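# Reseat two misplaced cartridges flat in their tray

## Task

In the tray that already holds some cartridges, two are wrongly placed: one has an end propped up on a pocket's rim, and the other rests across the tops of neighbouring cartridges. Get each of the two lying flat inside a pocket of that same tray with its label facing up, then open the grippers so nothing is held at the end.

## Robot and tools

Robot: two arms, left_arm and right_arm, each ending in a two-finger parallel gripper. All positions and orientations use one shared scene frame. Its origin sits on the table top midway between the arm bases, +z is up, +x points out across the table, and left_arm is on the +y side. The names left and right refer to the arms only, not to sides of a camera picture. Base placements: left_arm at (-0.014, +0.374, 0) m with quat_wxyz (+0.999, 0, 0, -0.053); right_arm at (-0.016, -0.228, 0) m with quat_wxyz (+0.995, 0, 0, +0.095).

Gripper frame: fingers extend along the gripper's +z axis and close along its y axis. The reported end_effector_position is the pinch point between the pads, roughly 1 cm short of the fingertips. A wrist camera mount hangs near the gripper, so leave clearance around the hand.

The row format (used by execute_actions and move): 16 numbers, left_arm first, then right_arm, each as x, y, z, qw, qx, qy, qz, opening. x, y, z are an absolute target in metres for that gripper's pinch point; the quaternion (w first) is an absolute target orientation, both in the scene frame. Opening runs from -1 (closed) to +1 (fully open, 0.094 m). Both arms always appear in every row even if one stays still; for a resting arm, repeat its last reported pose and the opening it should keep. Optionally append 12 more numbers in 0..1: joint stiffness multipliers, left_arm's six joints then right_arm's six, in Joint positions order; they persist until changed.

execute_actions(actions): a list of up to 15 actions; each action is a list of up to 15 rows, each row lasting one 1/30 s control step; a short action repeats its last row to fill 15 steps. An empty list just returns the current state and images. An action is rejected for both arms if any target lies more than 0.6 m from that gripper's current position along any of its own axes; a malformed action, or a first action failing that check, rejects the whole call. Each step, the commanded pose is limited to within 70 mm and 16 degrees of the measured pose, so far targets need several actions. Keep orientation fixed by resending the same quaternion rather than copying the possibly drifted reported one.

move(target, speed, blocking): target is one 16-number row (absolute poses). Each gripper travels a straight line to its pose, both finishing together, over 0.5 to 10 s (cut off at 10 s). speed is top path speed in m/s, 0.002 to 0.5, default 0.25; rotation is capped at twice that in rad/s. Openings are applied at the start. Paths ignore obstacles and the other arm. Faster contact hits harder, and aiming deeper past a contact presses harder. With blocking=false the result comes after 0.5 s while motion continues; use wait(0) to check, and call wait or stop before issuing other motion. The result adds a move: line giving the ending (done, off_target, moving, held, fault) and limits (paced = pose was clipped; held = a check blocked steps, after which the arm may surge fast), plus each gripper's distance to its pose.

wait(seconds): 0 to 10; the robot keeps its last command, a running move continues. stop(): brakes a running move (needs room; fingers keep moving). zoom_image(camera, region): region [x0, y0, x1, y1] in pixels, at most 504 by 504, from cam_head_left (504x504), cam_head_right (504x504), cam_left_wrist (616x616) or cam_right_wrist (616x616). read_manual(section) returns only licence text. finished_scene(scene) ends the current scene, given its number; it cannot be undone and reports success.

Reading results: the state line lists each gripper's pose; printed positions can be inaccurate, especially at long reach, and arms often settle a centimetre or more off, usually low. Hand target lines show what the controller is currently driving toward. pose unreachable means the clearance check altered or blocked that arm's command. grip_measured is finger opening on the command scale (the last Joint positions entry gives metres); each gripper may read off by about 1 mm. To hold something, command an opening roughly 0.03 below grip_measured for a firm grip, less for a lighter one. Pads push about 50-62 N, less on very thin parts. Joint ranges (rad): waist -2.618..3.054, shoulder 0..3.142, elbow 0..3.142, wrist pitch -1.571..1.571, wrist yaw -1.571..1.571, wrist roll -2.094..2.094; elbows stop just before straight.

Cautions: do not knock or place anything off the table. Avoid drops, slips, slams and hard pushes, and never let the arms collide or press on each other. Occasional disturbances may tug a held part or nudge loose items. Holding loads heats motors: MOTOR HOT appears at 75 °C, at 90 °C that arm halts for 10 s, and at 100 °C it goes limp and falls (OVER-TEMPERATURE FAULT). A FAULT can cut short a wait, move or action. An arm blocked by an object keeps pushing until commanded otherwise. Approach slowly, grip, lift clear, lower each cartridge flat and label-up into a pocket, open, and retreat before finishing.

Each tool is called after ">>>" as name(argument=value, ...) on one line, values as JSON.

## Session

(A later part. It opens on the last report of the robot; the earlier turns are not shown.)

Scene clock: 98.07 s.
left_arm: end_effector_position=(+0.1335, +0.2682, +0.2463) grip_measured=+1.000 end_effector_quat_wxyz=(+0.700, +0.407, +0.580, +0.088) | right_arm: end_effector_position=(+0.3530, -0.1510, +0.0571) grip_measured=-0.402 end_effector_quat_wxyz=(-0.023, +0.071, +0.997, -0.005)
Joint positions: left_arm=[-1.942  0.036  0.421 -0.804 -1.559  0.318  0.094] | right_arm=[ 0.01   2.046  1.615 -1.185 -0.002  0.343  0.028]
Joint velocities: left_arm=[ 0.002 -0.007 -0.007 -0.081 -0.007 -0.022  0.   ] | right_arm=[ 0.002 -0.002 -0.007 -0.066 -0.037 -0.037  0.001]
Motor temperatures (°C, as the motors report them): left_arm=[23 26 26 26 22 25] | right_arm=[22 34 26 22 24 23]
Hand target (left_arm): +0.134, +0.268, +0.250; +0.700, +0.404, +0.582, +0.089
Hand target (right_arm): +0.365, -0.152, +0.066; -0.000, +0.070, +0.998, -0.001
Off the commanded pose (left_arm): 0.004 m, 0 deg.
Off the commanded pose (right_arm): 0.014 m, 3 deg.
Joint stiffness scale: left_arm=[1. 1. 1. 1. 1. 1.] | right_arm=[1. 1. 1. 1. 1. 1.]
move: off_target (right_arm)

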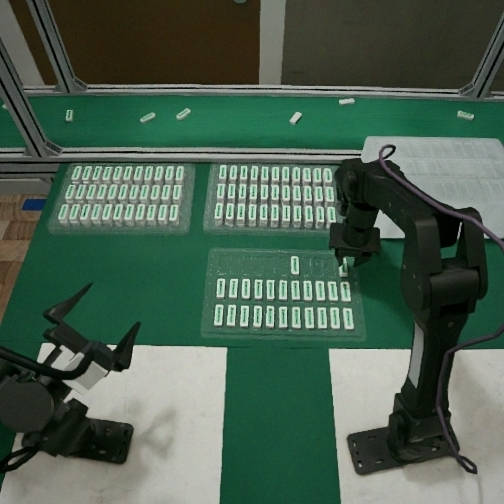

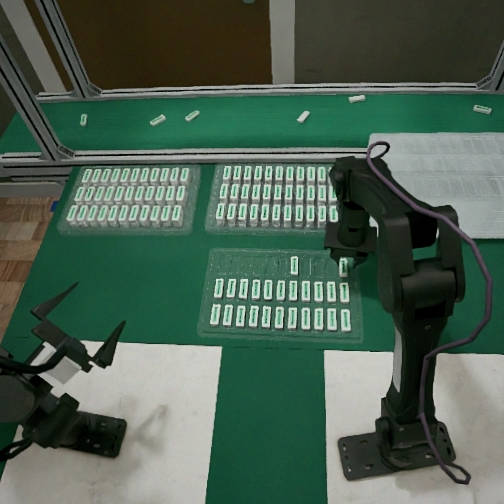

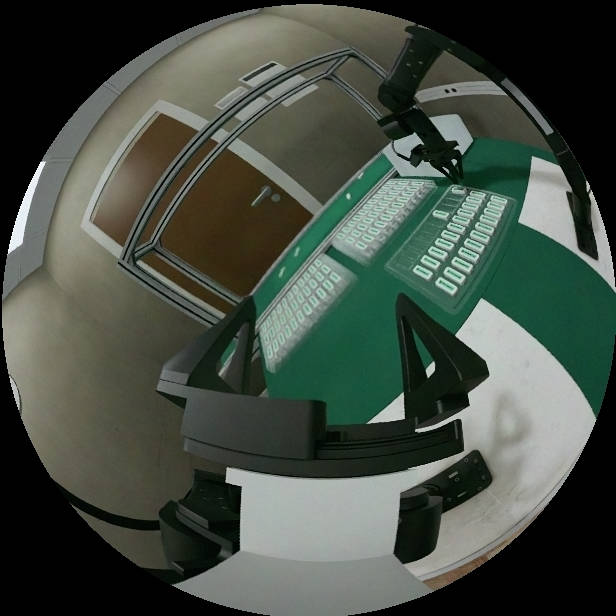

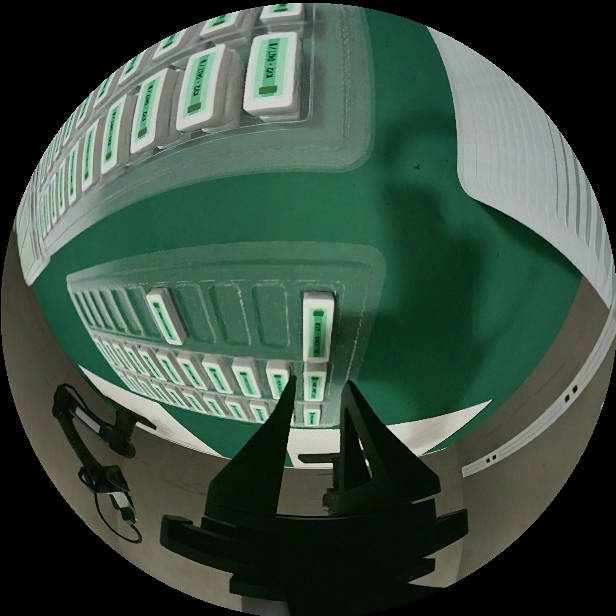

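>>> move(target=[0.134,0.268,0.25,0.7,0.404,0.582,0.089,1, 0.367,-0.152,0.033,0,0.07,0.9976,0,-0.4], speed=0.04)

>>> move(target=[0.134,0.268,0.25,0.7,0.404,0.582,0.089,1, 0.367,-0.152,0.033,0,0.07,0.9976,0,-0.8], speed=0.04)

Scene clock: 104.70 s.
left_arm: end_effector_position=(+0.1335, +0.2682, +0.2463) grip_measured=+1.000 end_effector_quat_wxyz=(+0.700, +0.407, +0.580, +0.088) | right_arm: end_effector_position=(+0.3651, -0.1486, +0.0357) grip_measured=-0.402 end_effector_quat_wxyz=(-0.005, +0.069, +0.998, -0.000)
Joint positions: left_arm=[-1.942  0.036  0.421 -0.804 -1.559  0.318  0.094] | right_arm=[ 0.01   2.077  1.575 -1.078 -0.002  0.338  0.028]
Joint velocities: left_arm=[ 0.007  0.027  0.007 -0.007 -0.007  0.007  0.   ] | right_arm=[ 0.007  0.002 -0.017 -0.095 -0.022 -0.051 -0.001]
Motor temperatures (°C, as the motors report them): left_arm=[23 26 26 26 22 25] | right_arm=[22 34 26 22 24 23]
Hand target (left_arm): +0.134, +0.268, +0.250; +0.700, +0.404, +0.582, +0.089
Hand target (right_arm): +0.367, -0.152, +0.033; -0.000, +0.070, +0.998, +0.000
Off the commanded pose (left_arm): 0.004 m, 0 deg.
Off the commanded pose (right_arm): 0.005 m, 1 deg.
Joint stiffness scale: left_arm=[1. 1. 1. 1. 1. 1.] | right_arm=[1. 1. 1. 1. 1. 1.]
move: done

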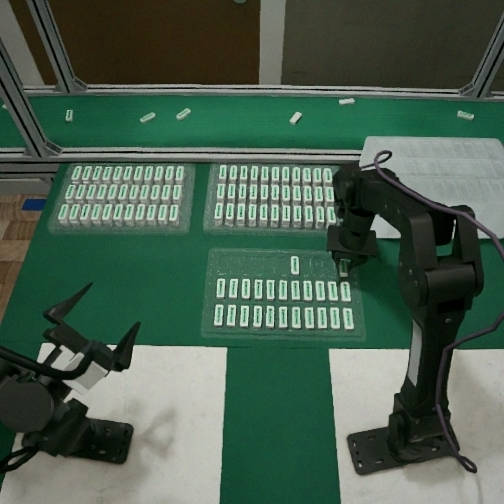

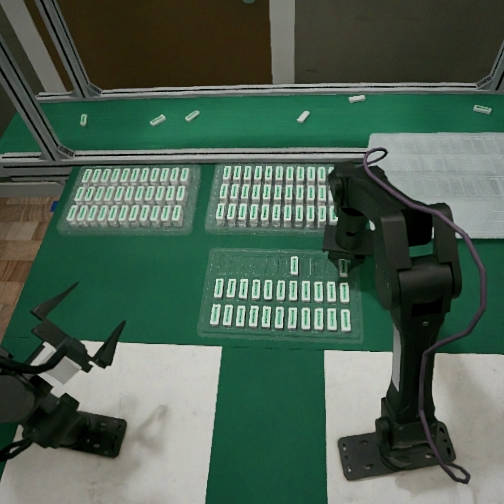

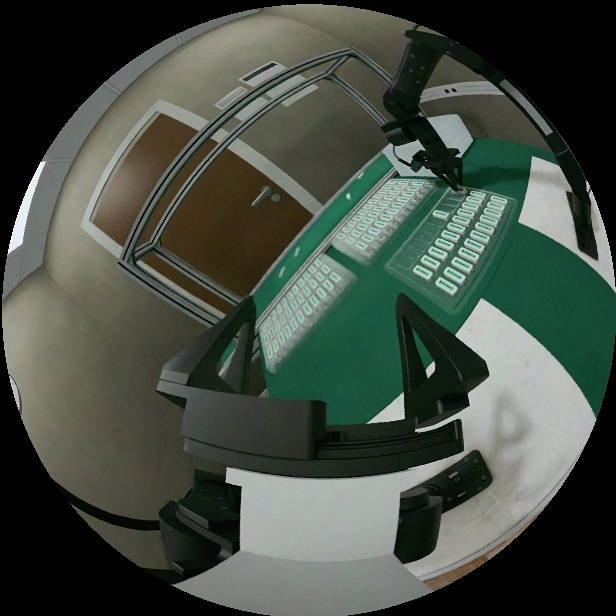

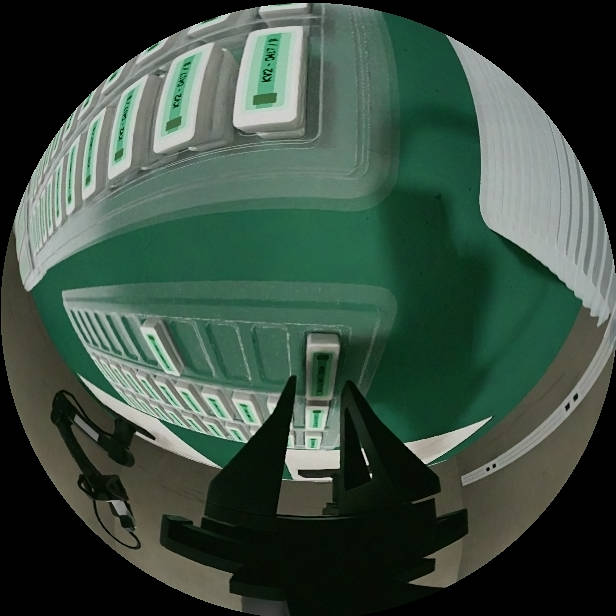

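Scene clock: 105.40 s.
left_arm: end_effector_position=(+0.1335, +0.2682, +0.2463) grip_measured=+1.000 end_effector_quat_wxyz=(+0.700, +0.407, +0.580, +0.088) | right_arm: end_effector_position=(+0.3655, -0.1485, +0.0357) grip_measured=-0.798 end_effector_quat_wxyz=(-0.004, +0.068, +0.998, -0.000)
Joint positions: left_arm=[-1.942  0.036  0.421 -0.804 -1.559  0.318  0.094] | right_arm=[ 0.01   2.077  1.575 -1.076 -0.002  0.338  0.01 ]
Joint velocities: left_arm=[ 0.007  0.002  0.017  0.022 -0.022 -0.022  0.   ] | right_arm=[ 0.002 -0.002 -0.002 -0.007 -0.051  0.007 -0.   ]
Motor temperatures (°C, as the motors report them): left_arm=[23 26 26 26 22 25] | right_arm=[22 34 26 22 24 23]
Hand target (left_arm): +0.134, +0.268, +0.250; +0.700, +0.404, +0.582, +0.089
Hand target (right_arm): +0.367, -0.152, +0.033; -0.000, +0.070, +0.998, -0.000
Off the commanded pose (left_arm): 0.004 m, 0 deg.
Off the commanded pose (right_arm): 0.005 m, 0 deg.
Joint stiffness scale: left_arm=[1. 1. 1. 1. 1. 1.] | right_arm=[1. 1. 1. 1. 1. 1.]
move: done

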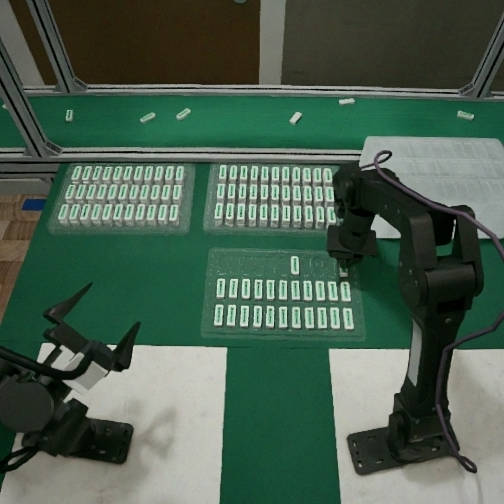

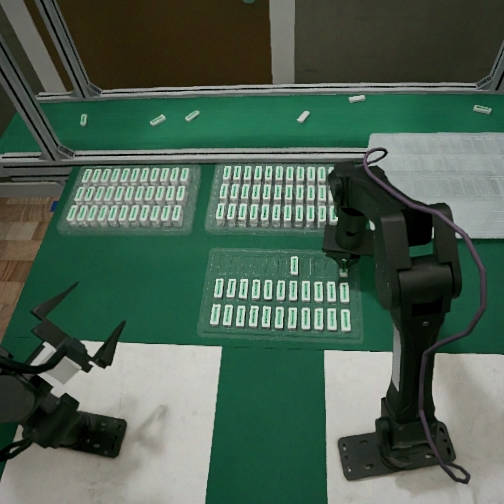

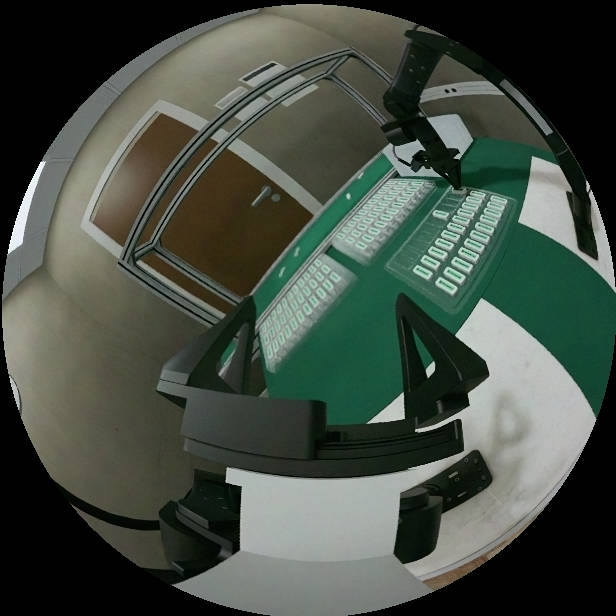

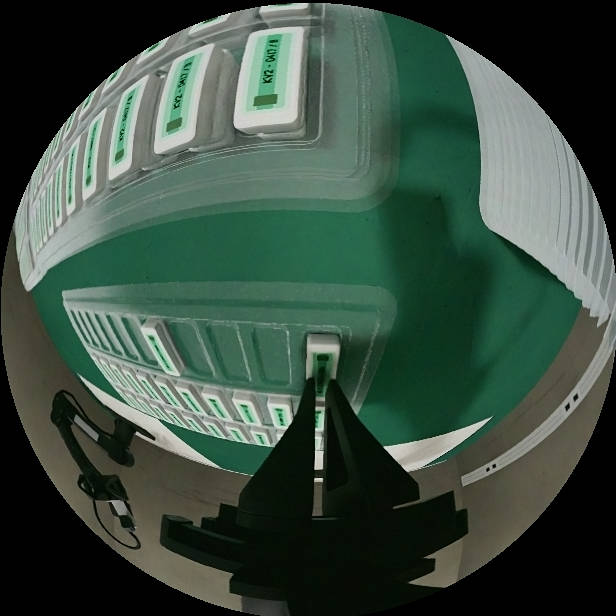

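Too high. Open, lower, retry.

>>> move(target=[0.134,0.268,0.25,0.7,0.404,0.582,0.089,1, 0.367,-0.153,0.036,0,0.07,0.9976,0,-0.4], speed=0.04)

>>> move(target=[0.134,0.268,0.25,0.7,0.404,0.582,0.089,1, 0.368,-0.154,0.024,0,0.07,0.9976,0,-0.4], speed=0.03)

>>> move(target=[0.134,0.268,0.25,0.7,0.404,0.582,0.089,1, 0.368,-0.154,0.024,0,0.07,0.9976,0,-0.8], speed=0.03)

Scene clock: 114.47 s.
left_arm: end_effector_position=(+0.1335, +0.2682, +0.2463) grip_measured=+1.000 end_effector_quat_wxyz=(+0.700, +0.407, +0.580, +0.088) | right_arm: end_effector_position=(+0.3656, -0.1485, +0.0357) grip_measured=-0.402 end_effector_quat_wxyz=(-0.004, +0.067, +0.998, +0.000)
Joint positions: left_arm=[-1.942  0.036  0.421 -0.804 -1.559  0.318  0.094] | right_arm=[ 0.01   2.077  1.575 -1.076 -0.002  0.336  0.028]
Joint velocities: left_arm=[-0.002 -0.012 -0.002 -0.022  0.007 -0.037  0.   ] | right_arm=[ 0.007 -0.037 -0.007 -0.007 -0.037 -0.066 -0.001]
Motor temperatures (°C, as the motors report them): left_arm=[23 26 26 26 22 25] | right_arm=[22 34 26 22 24 23]
Hand target (left_arm): +0.134, +0.268, +0.250; +0.700, +0.404, +0.582, +0.089
Hand target (right_arm): +0.367, -0.153, +0.036; -0.000, +0.070, +0.998, -0.000
Off the commanded pose (left_arm): 0.004 m, 0 deg.
Off the commanded pose (right_arm): 0.005 m, 1 deg.
Joint stiffness scale: left_arm=[1. 1. 1. 1. 1. 1.] | right_arm=[1. 1. 1. 1. 1. 1.]
move: done

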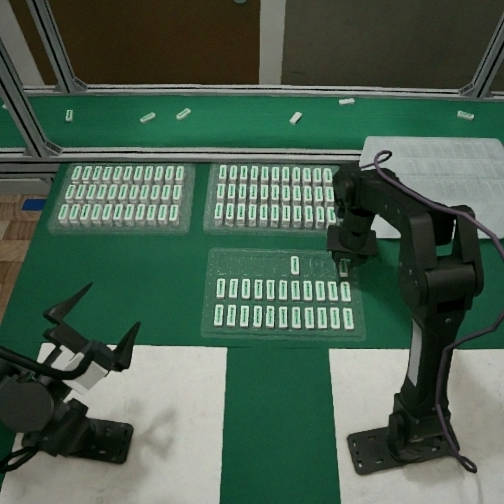

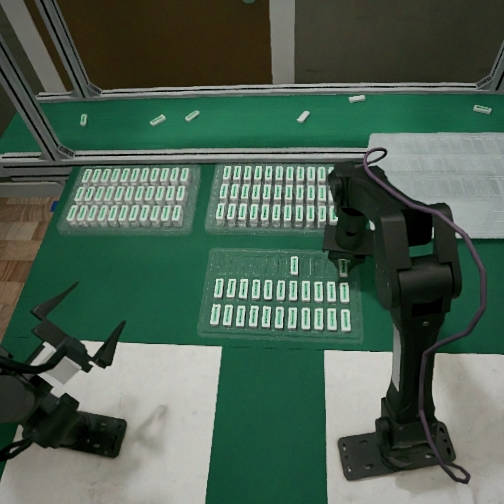

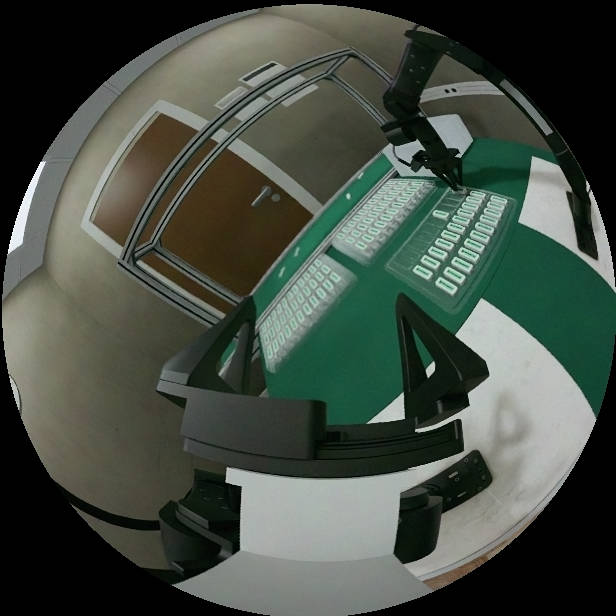

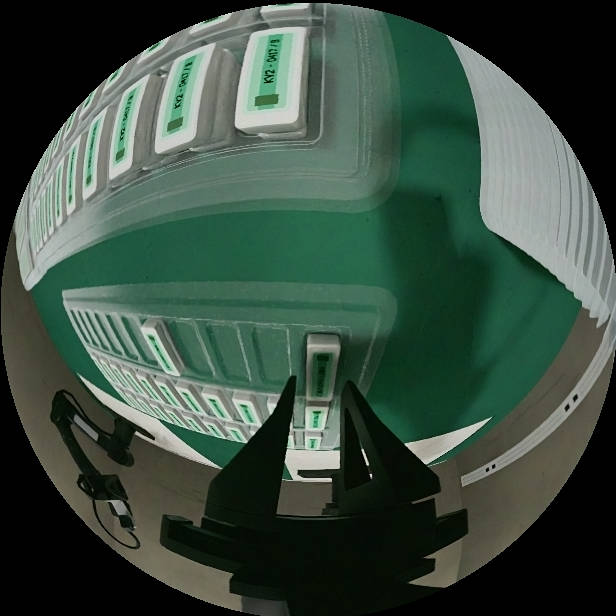

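Scene clock: 115.27 s.
left_arm: end_effector_position=(+0.1335, +0.2682, +0.2463) grip_measured=+1.000 end_effector_quat_wxyz=(+0.700, +0.407, +0.580, +0.088) | right_arm: end_effector_position=(+0.3645, -0.1487, +0.0257) grip_measured=-0.402 end_effector_quat_wxyz=(-0.007, +0.066, +0.998, -0.001)
Joint positions: left_arm=[-1.942  0.036  0.421 -0.804 -1.559  0.318  0.094] | right_arm=[ 0.01   2.091  1.554 -1.049 -0.002  0.333  0.028]
Joint velocities: left_arm=[-0.017 -0.007 -0.022  0.066 -0.022  0.007  0.   ] | right_arm=[-0.027  0.007 -0.002  0.037 -0.007 -0.022 -0.001]
Motor temperatures (°C, as the motors report them): left_arm=[23 26 26 26 22 25] | right_arm=[22 34 26 22 24 23]
Hand target (left_arm): +0.134, +0.268, +0.250; +0.700, +0.404, +0.582, +0.089
Hand target (right_arm): +0.368, -0.154, +0.024; -0.000, +0.070, +0.998, -0.000
Off the commanded pose (left_arm): 0.004 m, 0 deg.
Off the commanded pose (right_arm): 0.007 m, 1 deg.
Joint stiffness scale: left_arm=[1. 1. 1. 1. 1. 1.] | right_arm=[1. 1. 1. 1. 1. 1.]
move: done

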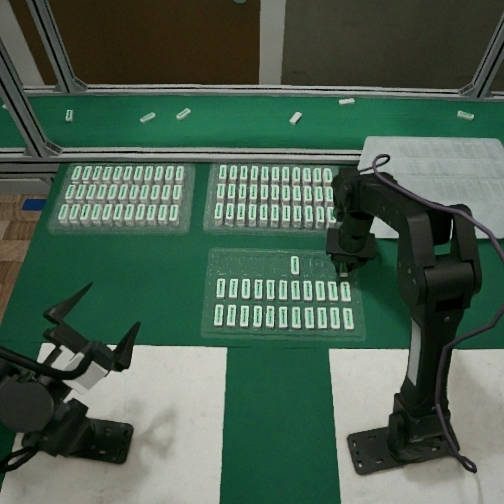

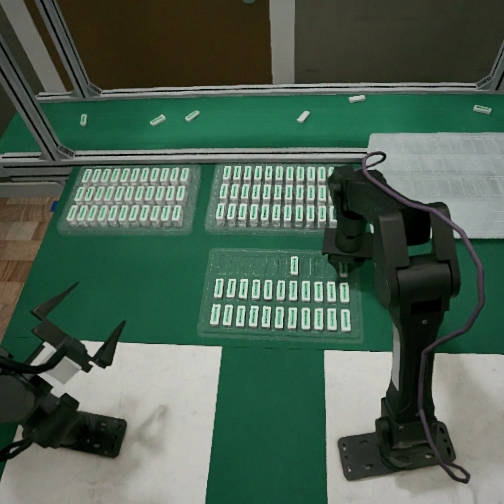

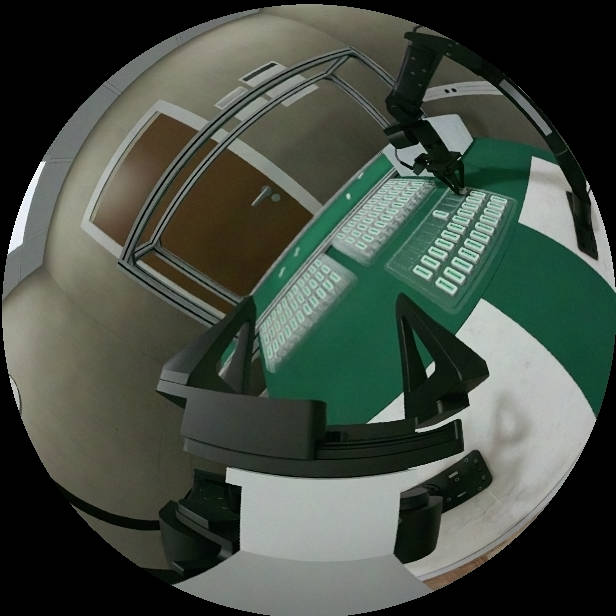

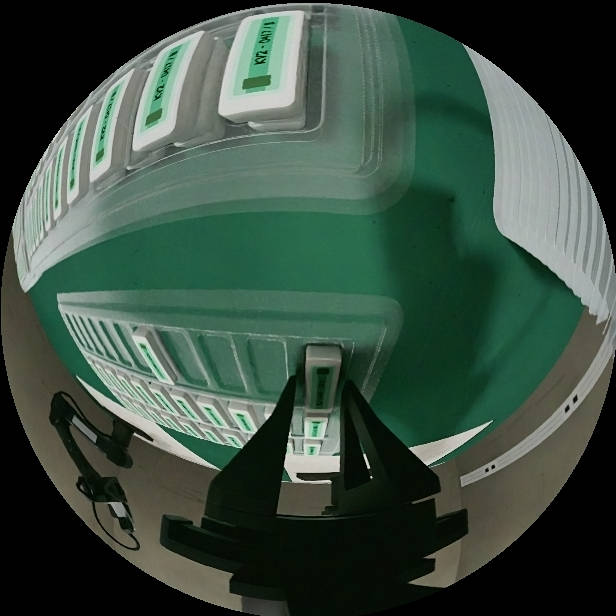

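Scene clock: 115.97 s.
left_arm: end_effector_position=(+0.1335, +0.2682, +0.2463) grip_measured=+1.000 end_effector_quat_wxyz=(+0.700, +0.407, +0.580, +0.088) | right_arm: end_effector_position=(+0.3651, -0.1483, +0.0257) grip_measured=-0.673 end_effector_quat_wxyz=(-0.006, +0.065, +0.998, +0.000)
Joint positions: left_arm=[-1.942  0.036  0.421 -0.804 -1.559  0.318  0.094] | right_arm=[ 0.01   2.091  1.554 -1.046 -0.004  0.332  0.015]
Joint velocities: left_arm=[ 0.002 -0.012  0.007  0.022  0.007  0.037  0.   ] | right_arm=[ 0.002 -0.002  0.002 -0.007  0.037  0.037 -0.001]
Motor temperatures (°C, as the motors report them): left_arm=[23 26 26 26 22 25] | right_arm=[22 34 26 22 24 23]
Hand target (left_arm): +0.134, +0.268, +0.250; +0.700, +0.404, +0.582, +0.089
Hand target (right_arm): +0.368, -0.154, +0.024; -0.000, +0.070, +0.998, -0.000
Off the commanded pose (left_arm): 0.004 m, 0 deg.
Off the commanded pose (right_arm): 0.007 m, 1 deg.
Joint stiffness scale: left_arm=[1. 1. 1. 1. 1. 1.] | right_arm=[1. 1. 1. 1. 1. 1.]
move: done

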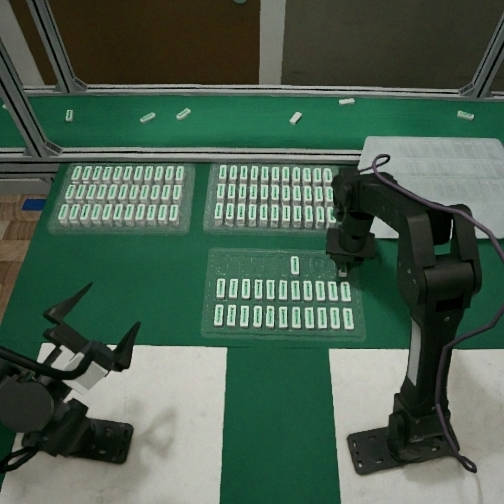

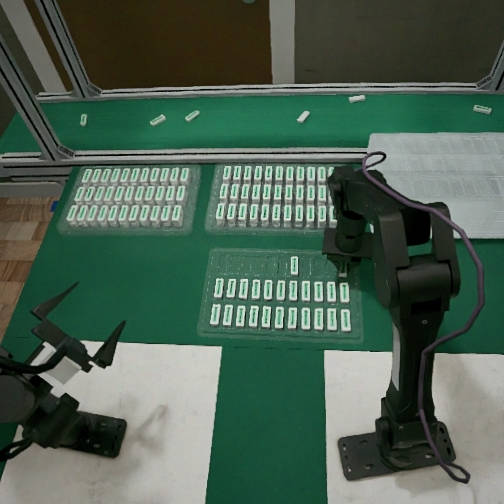

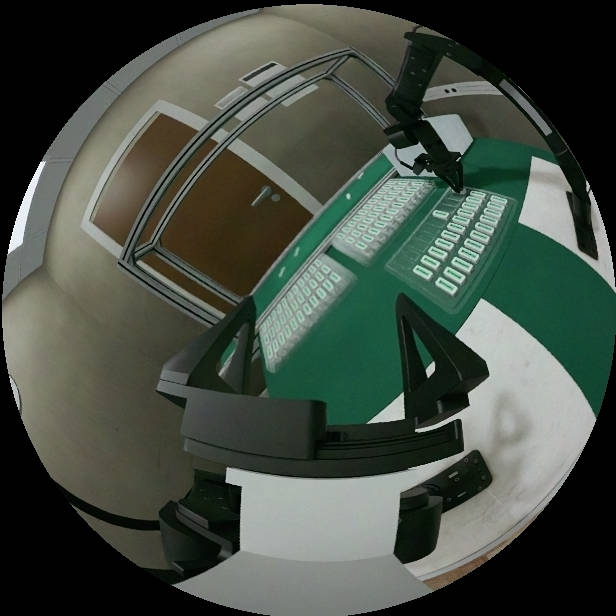

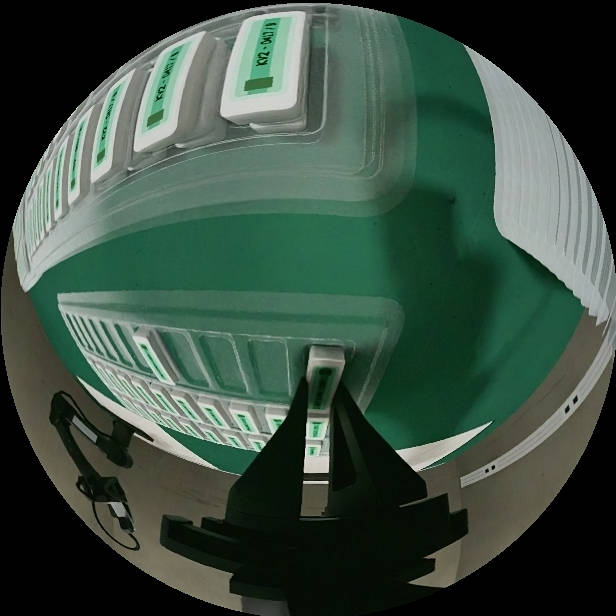

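Grasped. Shift +x.

>>> move(target=[0.134,0.268,0.25,0.7,0.404,0.582,0.089,1, 0.378,-0.155,0.029,0,0.07,0.9976,0,-0.8], speed=0.03)

>>> move(target=[0.134,0.268,0.25,0.7,0.404,0.582,0.089,1, 0.378,-0.155,0.029,0,0.07,0.9976,0,-0.5], speed=0.03)

>>> move(target=[0.134,0.268,0.25,0.7,0.404,0.582,0.089,1, 0.378,-0.155,0.075,0,0.07,0.9976,0,-0.5], speed=0.08)

>>> move(target=[0.134,0.268,0.25,0.7,0.404,0.582,0.089,1, 0.29,-0.12,0.10,0,0.07,0.9976,0,-0.5], speed=0.2)

>>> zoom_image(camera="cam_right_wrist", region=[160,130,460,340])

Scene clock: 125.30 s.
left_arm: end_effector_position=(+0.1335, +0.2682, +0.2463) grip_measured=+1.000 end_effector_quat_wxyz=(+0.700, +0.407, +0.580, +0.088) | right_arm: end_effector_position=(+0.3694, -0.1488, +0.0252) grip_measured=-0.673 end_effector_quat_wxyz=(-0.008, +0.064, +0.998, +0.001)
Joint positions: left_arm=[-1.942  0.036  0.421 -0.804 -1.559  0.318  0.094] | right_arm=[ 0.006  2.109  1.581 -1.058 -0.005  0.326  0.015]
Joint velocities: left_arm=[-0.007  0.002 -0.012  0.022 -0.007 -0.066  0.   ] | right_arm=[-0.022 -0.022  0.007 -0.022 -0.022 -0.022 -0.   ]
Motor temperatures (°C, as the motors report them): left_arm=[23 26 26 26 22 25] | right_arm=[22 34 26 22 24 23]
Hand target (left_arm): +0.134, +0.268, +0.250; +0.700, +0.404, +0.582, +0.089
Hand target (right_arm): +0.378, -0.155, +0.029; -0.000, +0.070, +0.998, -0.000
Off the commanded pose (left_arm): 0.004 m, 0 deg.
Off the commanded pose (right_arm): 0.011 m, 1 deg.
Joint stiffness scale: left_arm=[1. 1. 1. 1. 1. 1.] | right_arm=[1. 1. 1. 1. 1. 1.]
move: off_target (right_arm)

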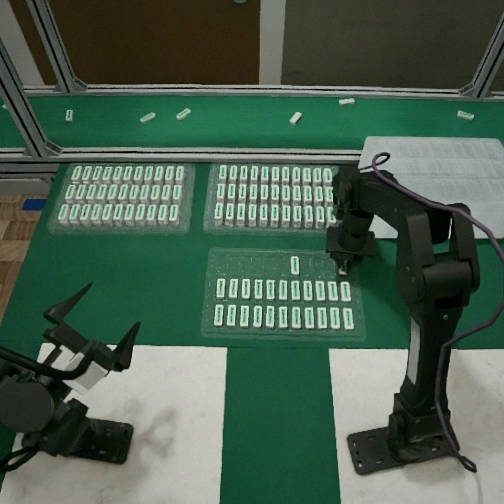

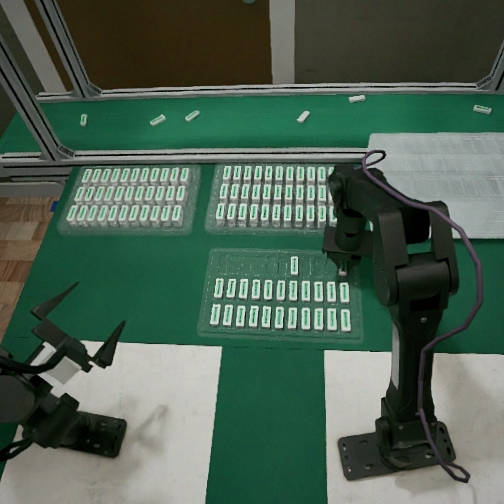

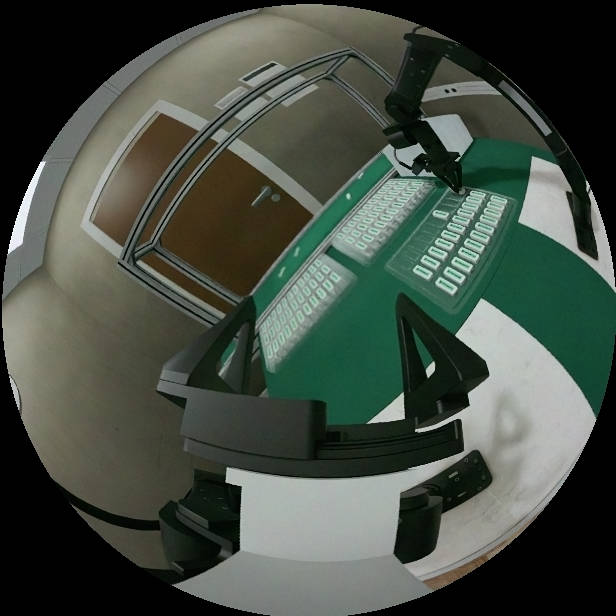

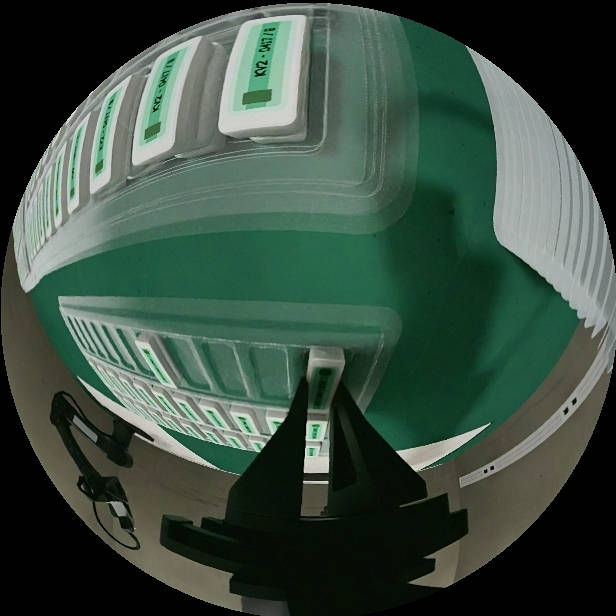

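Scene clock: 126.00 s.
left_arm: end_effector_position=(+0.1335, +0.2682, +0.2463) grip_measured=+1.000 end_effector_quat_wxyz=(+0.700, +0.407, +0.580, +0.088) | right_arm: end_effector_position=(+0.3693, -0.1479, +0.0253) grip_measured=-0.502 end_effector_quat_wxyz=(-0.008, +0.064, +0.998, +0.003)
Joint positions: left_arm=[-1.942  0.036  0.421 -0.804 -1.559  0.318  0.094] | right_arm=[ 0.006  2.109  1.582 -1.058 -0.01   0.325  0.023]
Joint velocities: left_arm=[-0.002  0.002  0.002 -0.037 -0.051 -0.051  0.   ] | right_arm=[ 0.017 -0.017  0.022 -0.081 -0.037 -0.037  0.001]
Motor temperatures (°C, as the motors report them): left_arm=[23 26 26 26 22 25] | right_arm=[22 34 26 22 24 23]
Hand target (left_arm): +0.134, +0.268, +0.250; +0.700, +0.404, +0.582, +0.089
Hand target (right_arm): +0.378, -0.155, +0.029; +0.000, +0.070, +0.998, +0.000
Off the commanded pose (left_arm): 0.004 m, 0 deg.
Off the commanded pose (right_arm): 0.012 m, 1 deg.
Joint stiffness scale: left_arm=[1. 1. 1. 1. 1. 1.] | right_arm=[1. 1. 1. 1. 1. 1.]
move: off_target (right_arm)

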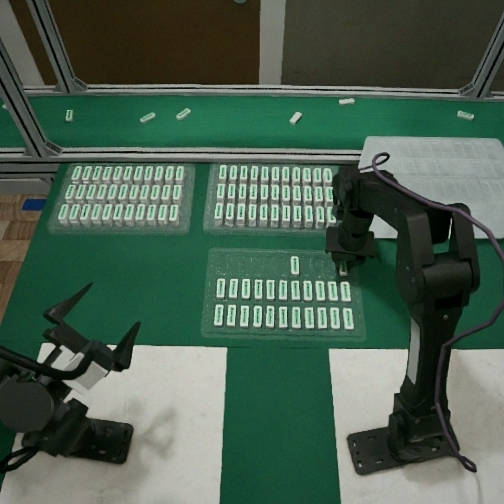

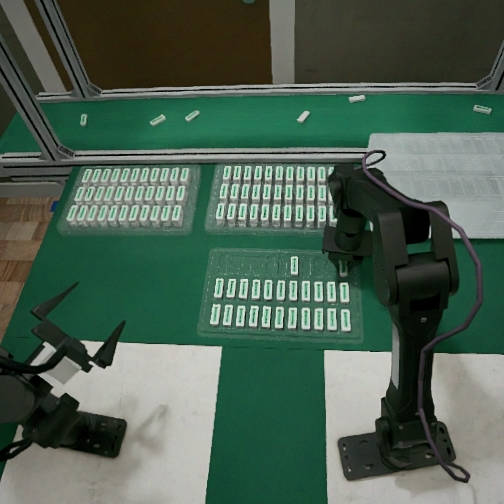

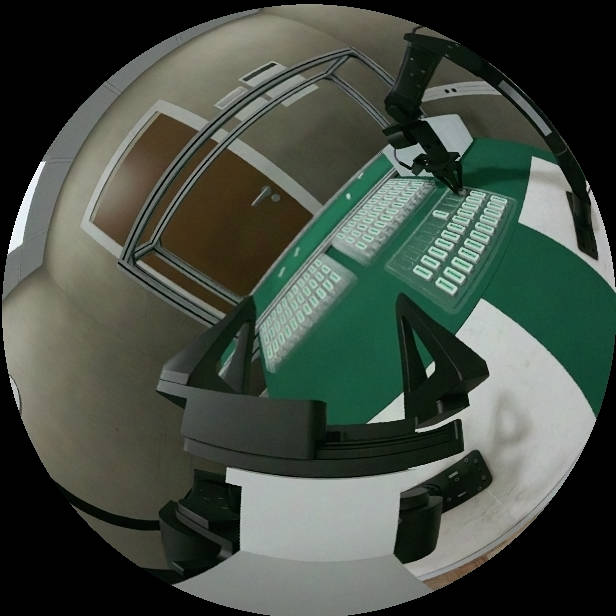

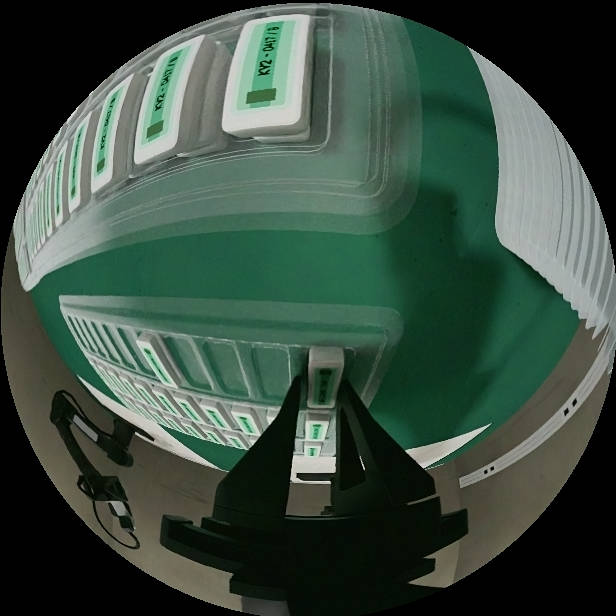

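Scene clock: 127.20 s.
left_arm: end_effector_position=(+0.1335, +0.2682, +0.2463) grip_measured=+1.000 end_effector_quat_wxyz=(+0.700, +0.407, +0.580, +0.088) | right_arm: end_effector_position=(+0.3694, -0.1482, +0.0564) grip_measured=-0.502 end_effector_quat_wxyz=(-0.022, +0.064, +0.998, -0.001)
Joint positions: left_arm=[-1.942  0.036  0.421 -0.804 -1.559  0.318  0.094] | right_arm=[ 0.006  2.109  1.707 -1.211 -0.009  0.325  0.023]
Joint velocities: left_arm=[ 0.007  0.002  0.007 -0.081  0.051  0.037  0.   ] | right_arm=[ 0.017 -0.017  0.002 -0.022 -0.066  0.051  0.001]
Motor temperatures (°C, as the motors report them): left_arm=[23 26 26 26 22 25] | right_arm=[22 34 26 22 24 23]
Hand target (left_arm): +0.134, +0.268, +0.250; +0.700, +0.404, +0.582, +0.089
Hand target (right_arm): +0.377, -0.155, +0.075; +0.000, +0.070, +0.998, -0.000
Off the commanded pose (left_arm): 0.004 m, 0 deg.
Off the commanded pose (right_arm): 0.022 m, 3 deg.
Joint stiffness scale: left_arm=[1. 1. 1. 1. 1. 1.] | right_arm=[1. 1. 1. 1. 1. 1.]
move: off_target (right_arm)

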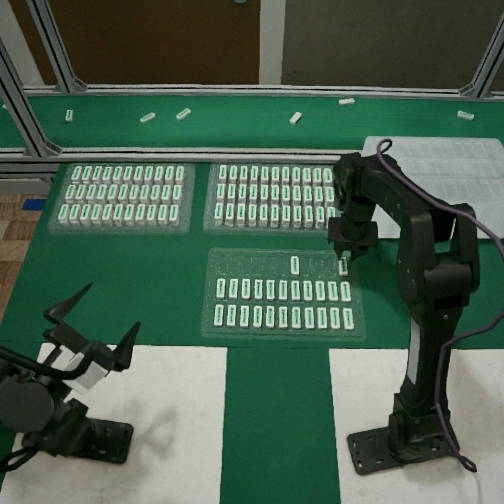

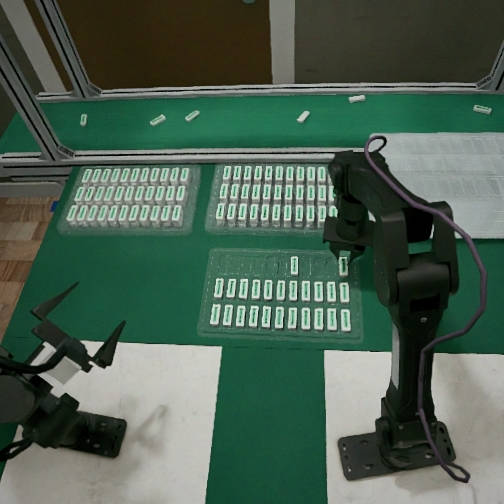

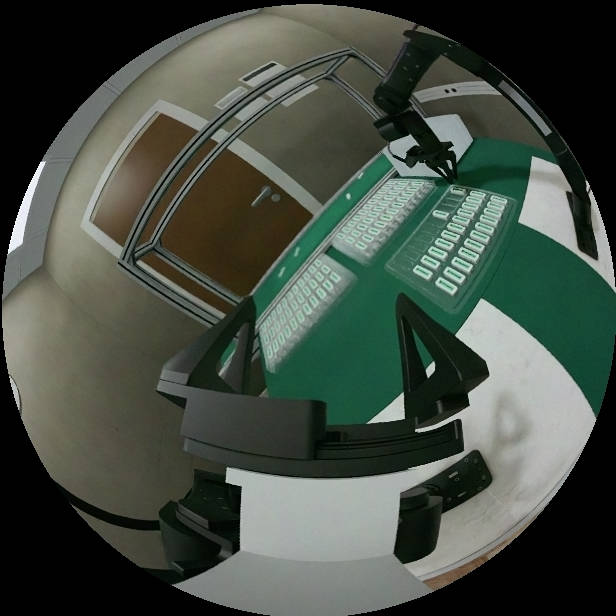

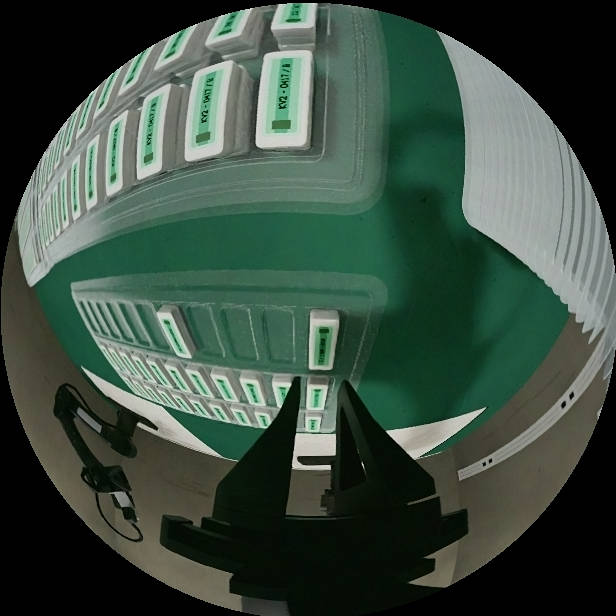

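Scene clock: 128.20 s.
left_arm: end_effector_position=(+0.1335, +0.2682, +0.2463) grip_measured=+1.000 end_effector_quat_wxyz=(+0.700, +0.407, +0.580, +0.088) | right_arm: end_effector_position=(+0.2936, -0.1203, +0.0972) grip_measured=-0.502 end_effector_quat_wxyz=(-0.002, +0.070, +0.998, +0.004)
Joint positions: left_arm=[-1.942  0.036  0.421 -0.804 -1.559  0.318  0.094] | right_arm=[ 0.135  1.791  1.428 -1.209 -0.009  0.466  0.023]
Joint velocities: left_arm=[ 0.002  0.007 -0.002 -0.066 -0.037 -0.037  0.   ] | right_arm=[-0.022  0.007 -0.012  0.022  0.007  0.022 -0.001]
Motor temperatures (°C, as the motors report them): left_arm=[23 26 26 26 22 25] | right_arm=[22 34 26 22 24 23]
Hand target (left_arm): +0.134, +0.268, +0.250; +0.700, +0.404, +0.582, +0.089
Hand target (right_arm): +0.290, -0.120, +0.100; +0.000, +0.070, +0.998, +0.001
Off the commanded pose (left_arm): 0.004 m, 0 deg.
Off the commanded pose (right_arm): 0.005 m, 0 deg.
Joint stiffness scale: left_arm=[1. 1. 1. 1. 1. 1.] | right_arm=[1. 1. 1. 1. 1. 1.]
move: done

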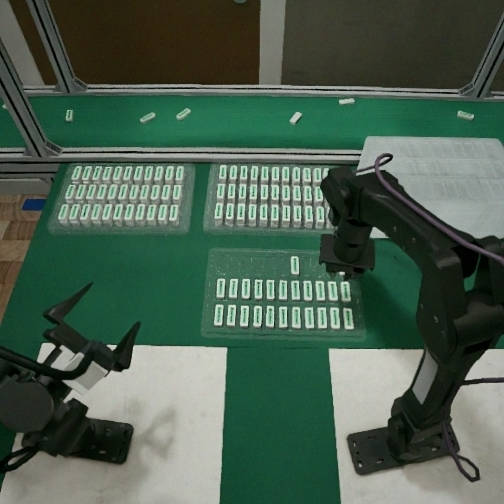

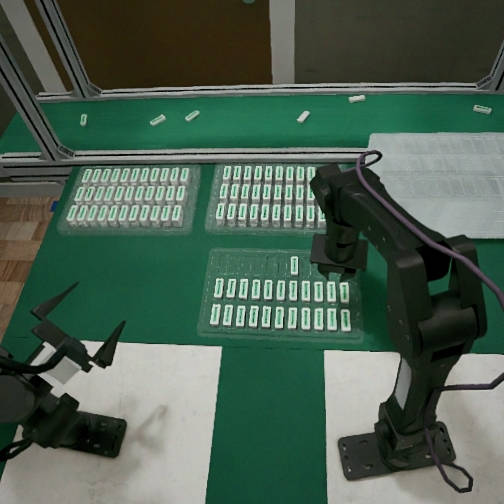

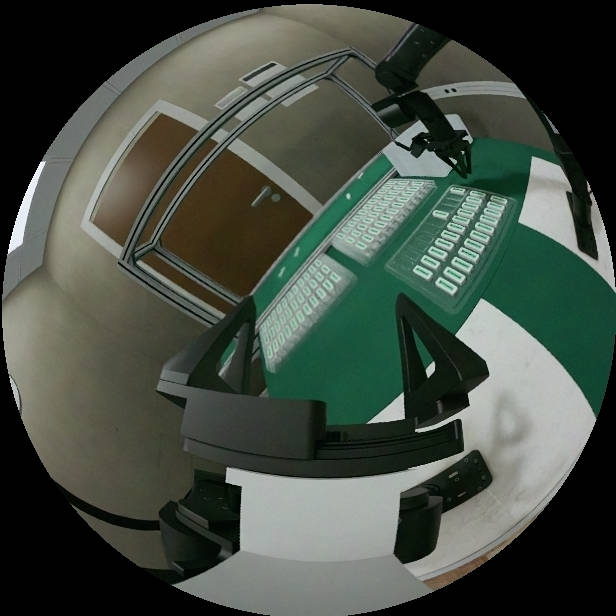

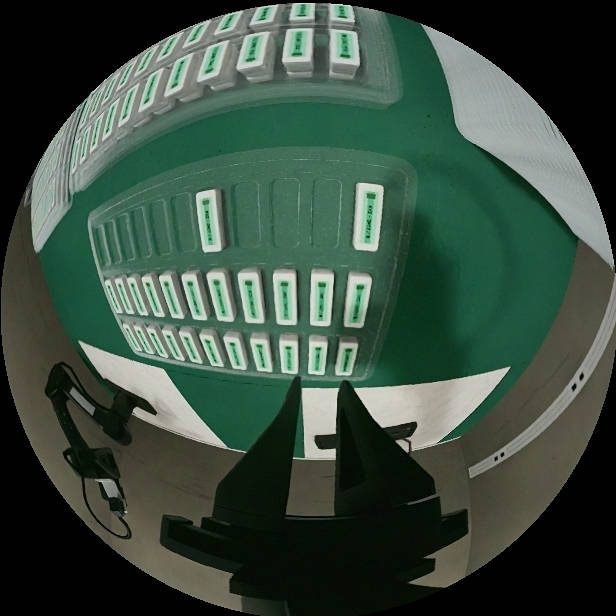

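Region (160, 130, 460, 340) of cam_right_wrist's 616x616 image, scaled by 1.680, with more detail than that image has; it fills the top 353 rows of this view, and the rest is white.

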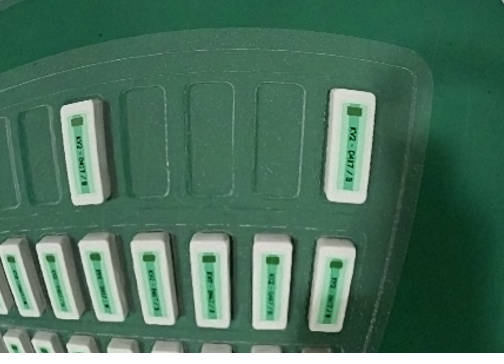

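Looks seated.

>>> finished_scene(scene=2)

The scene is finished: the task was done.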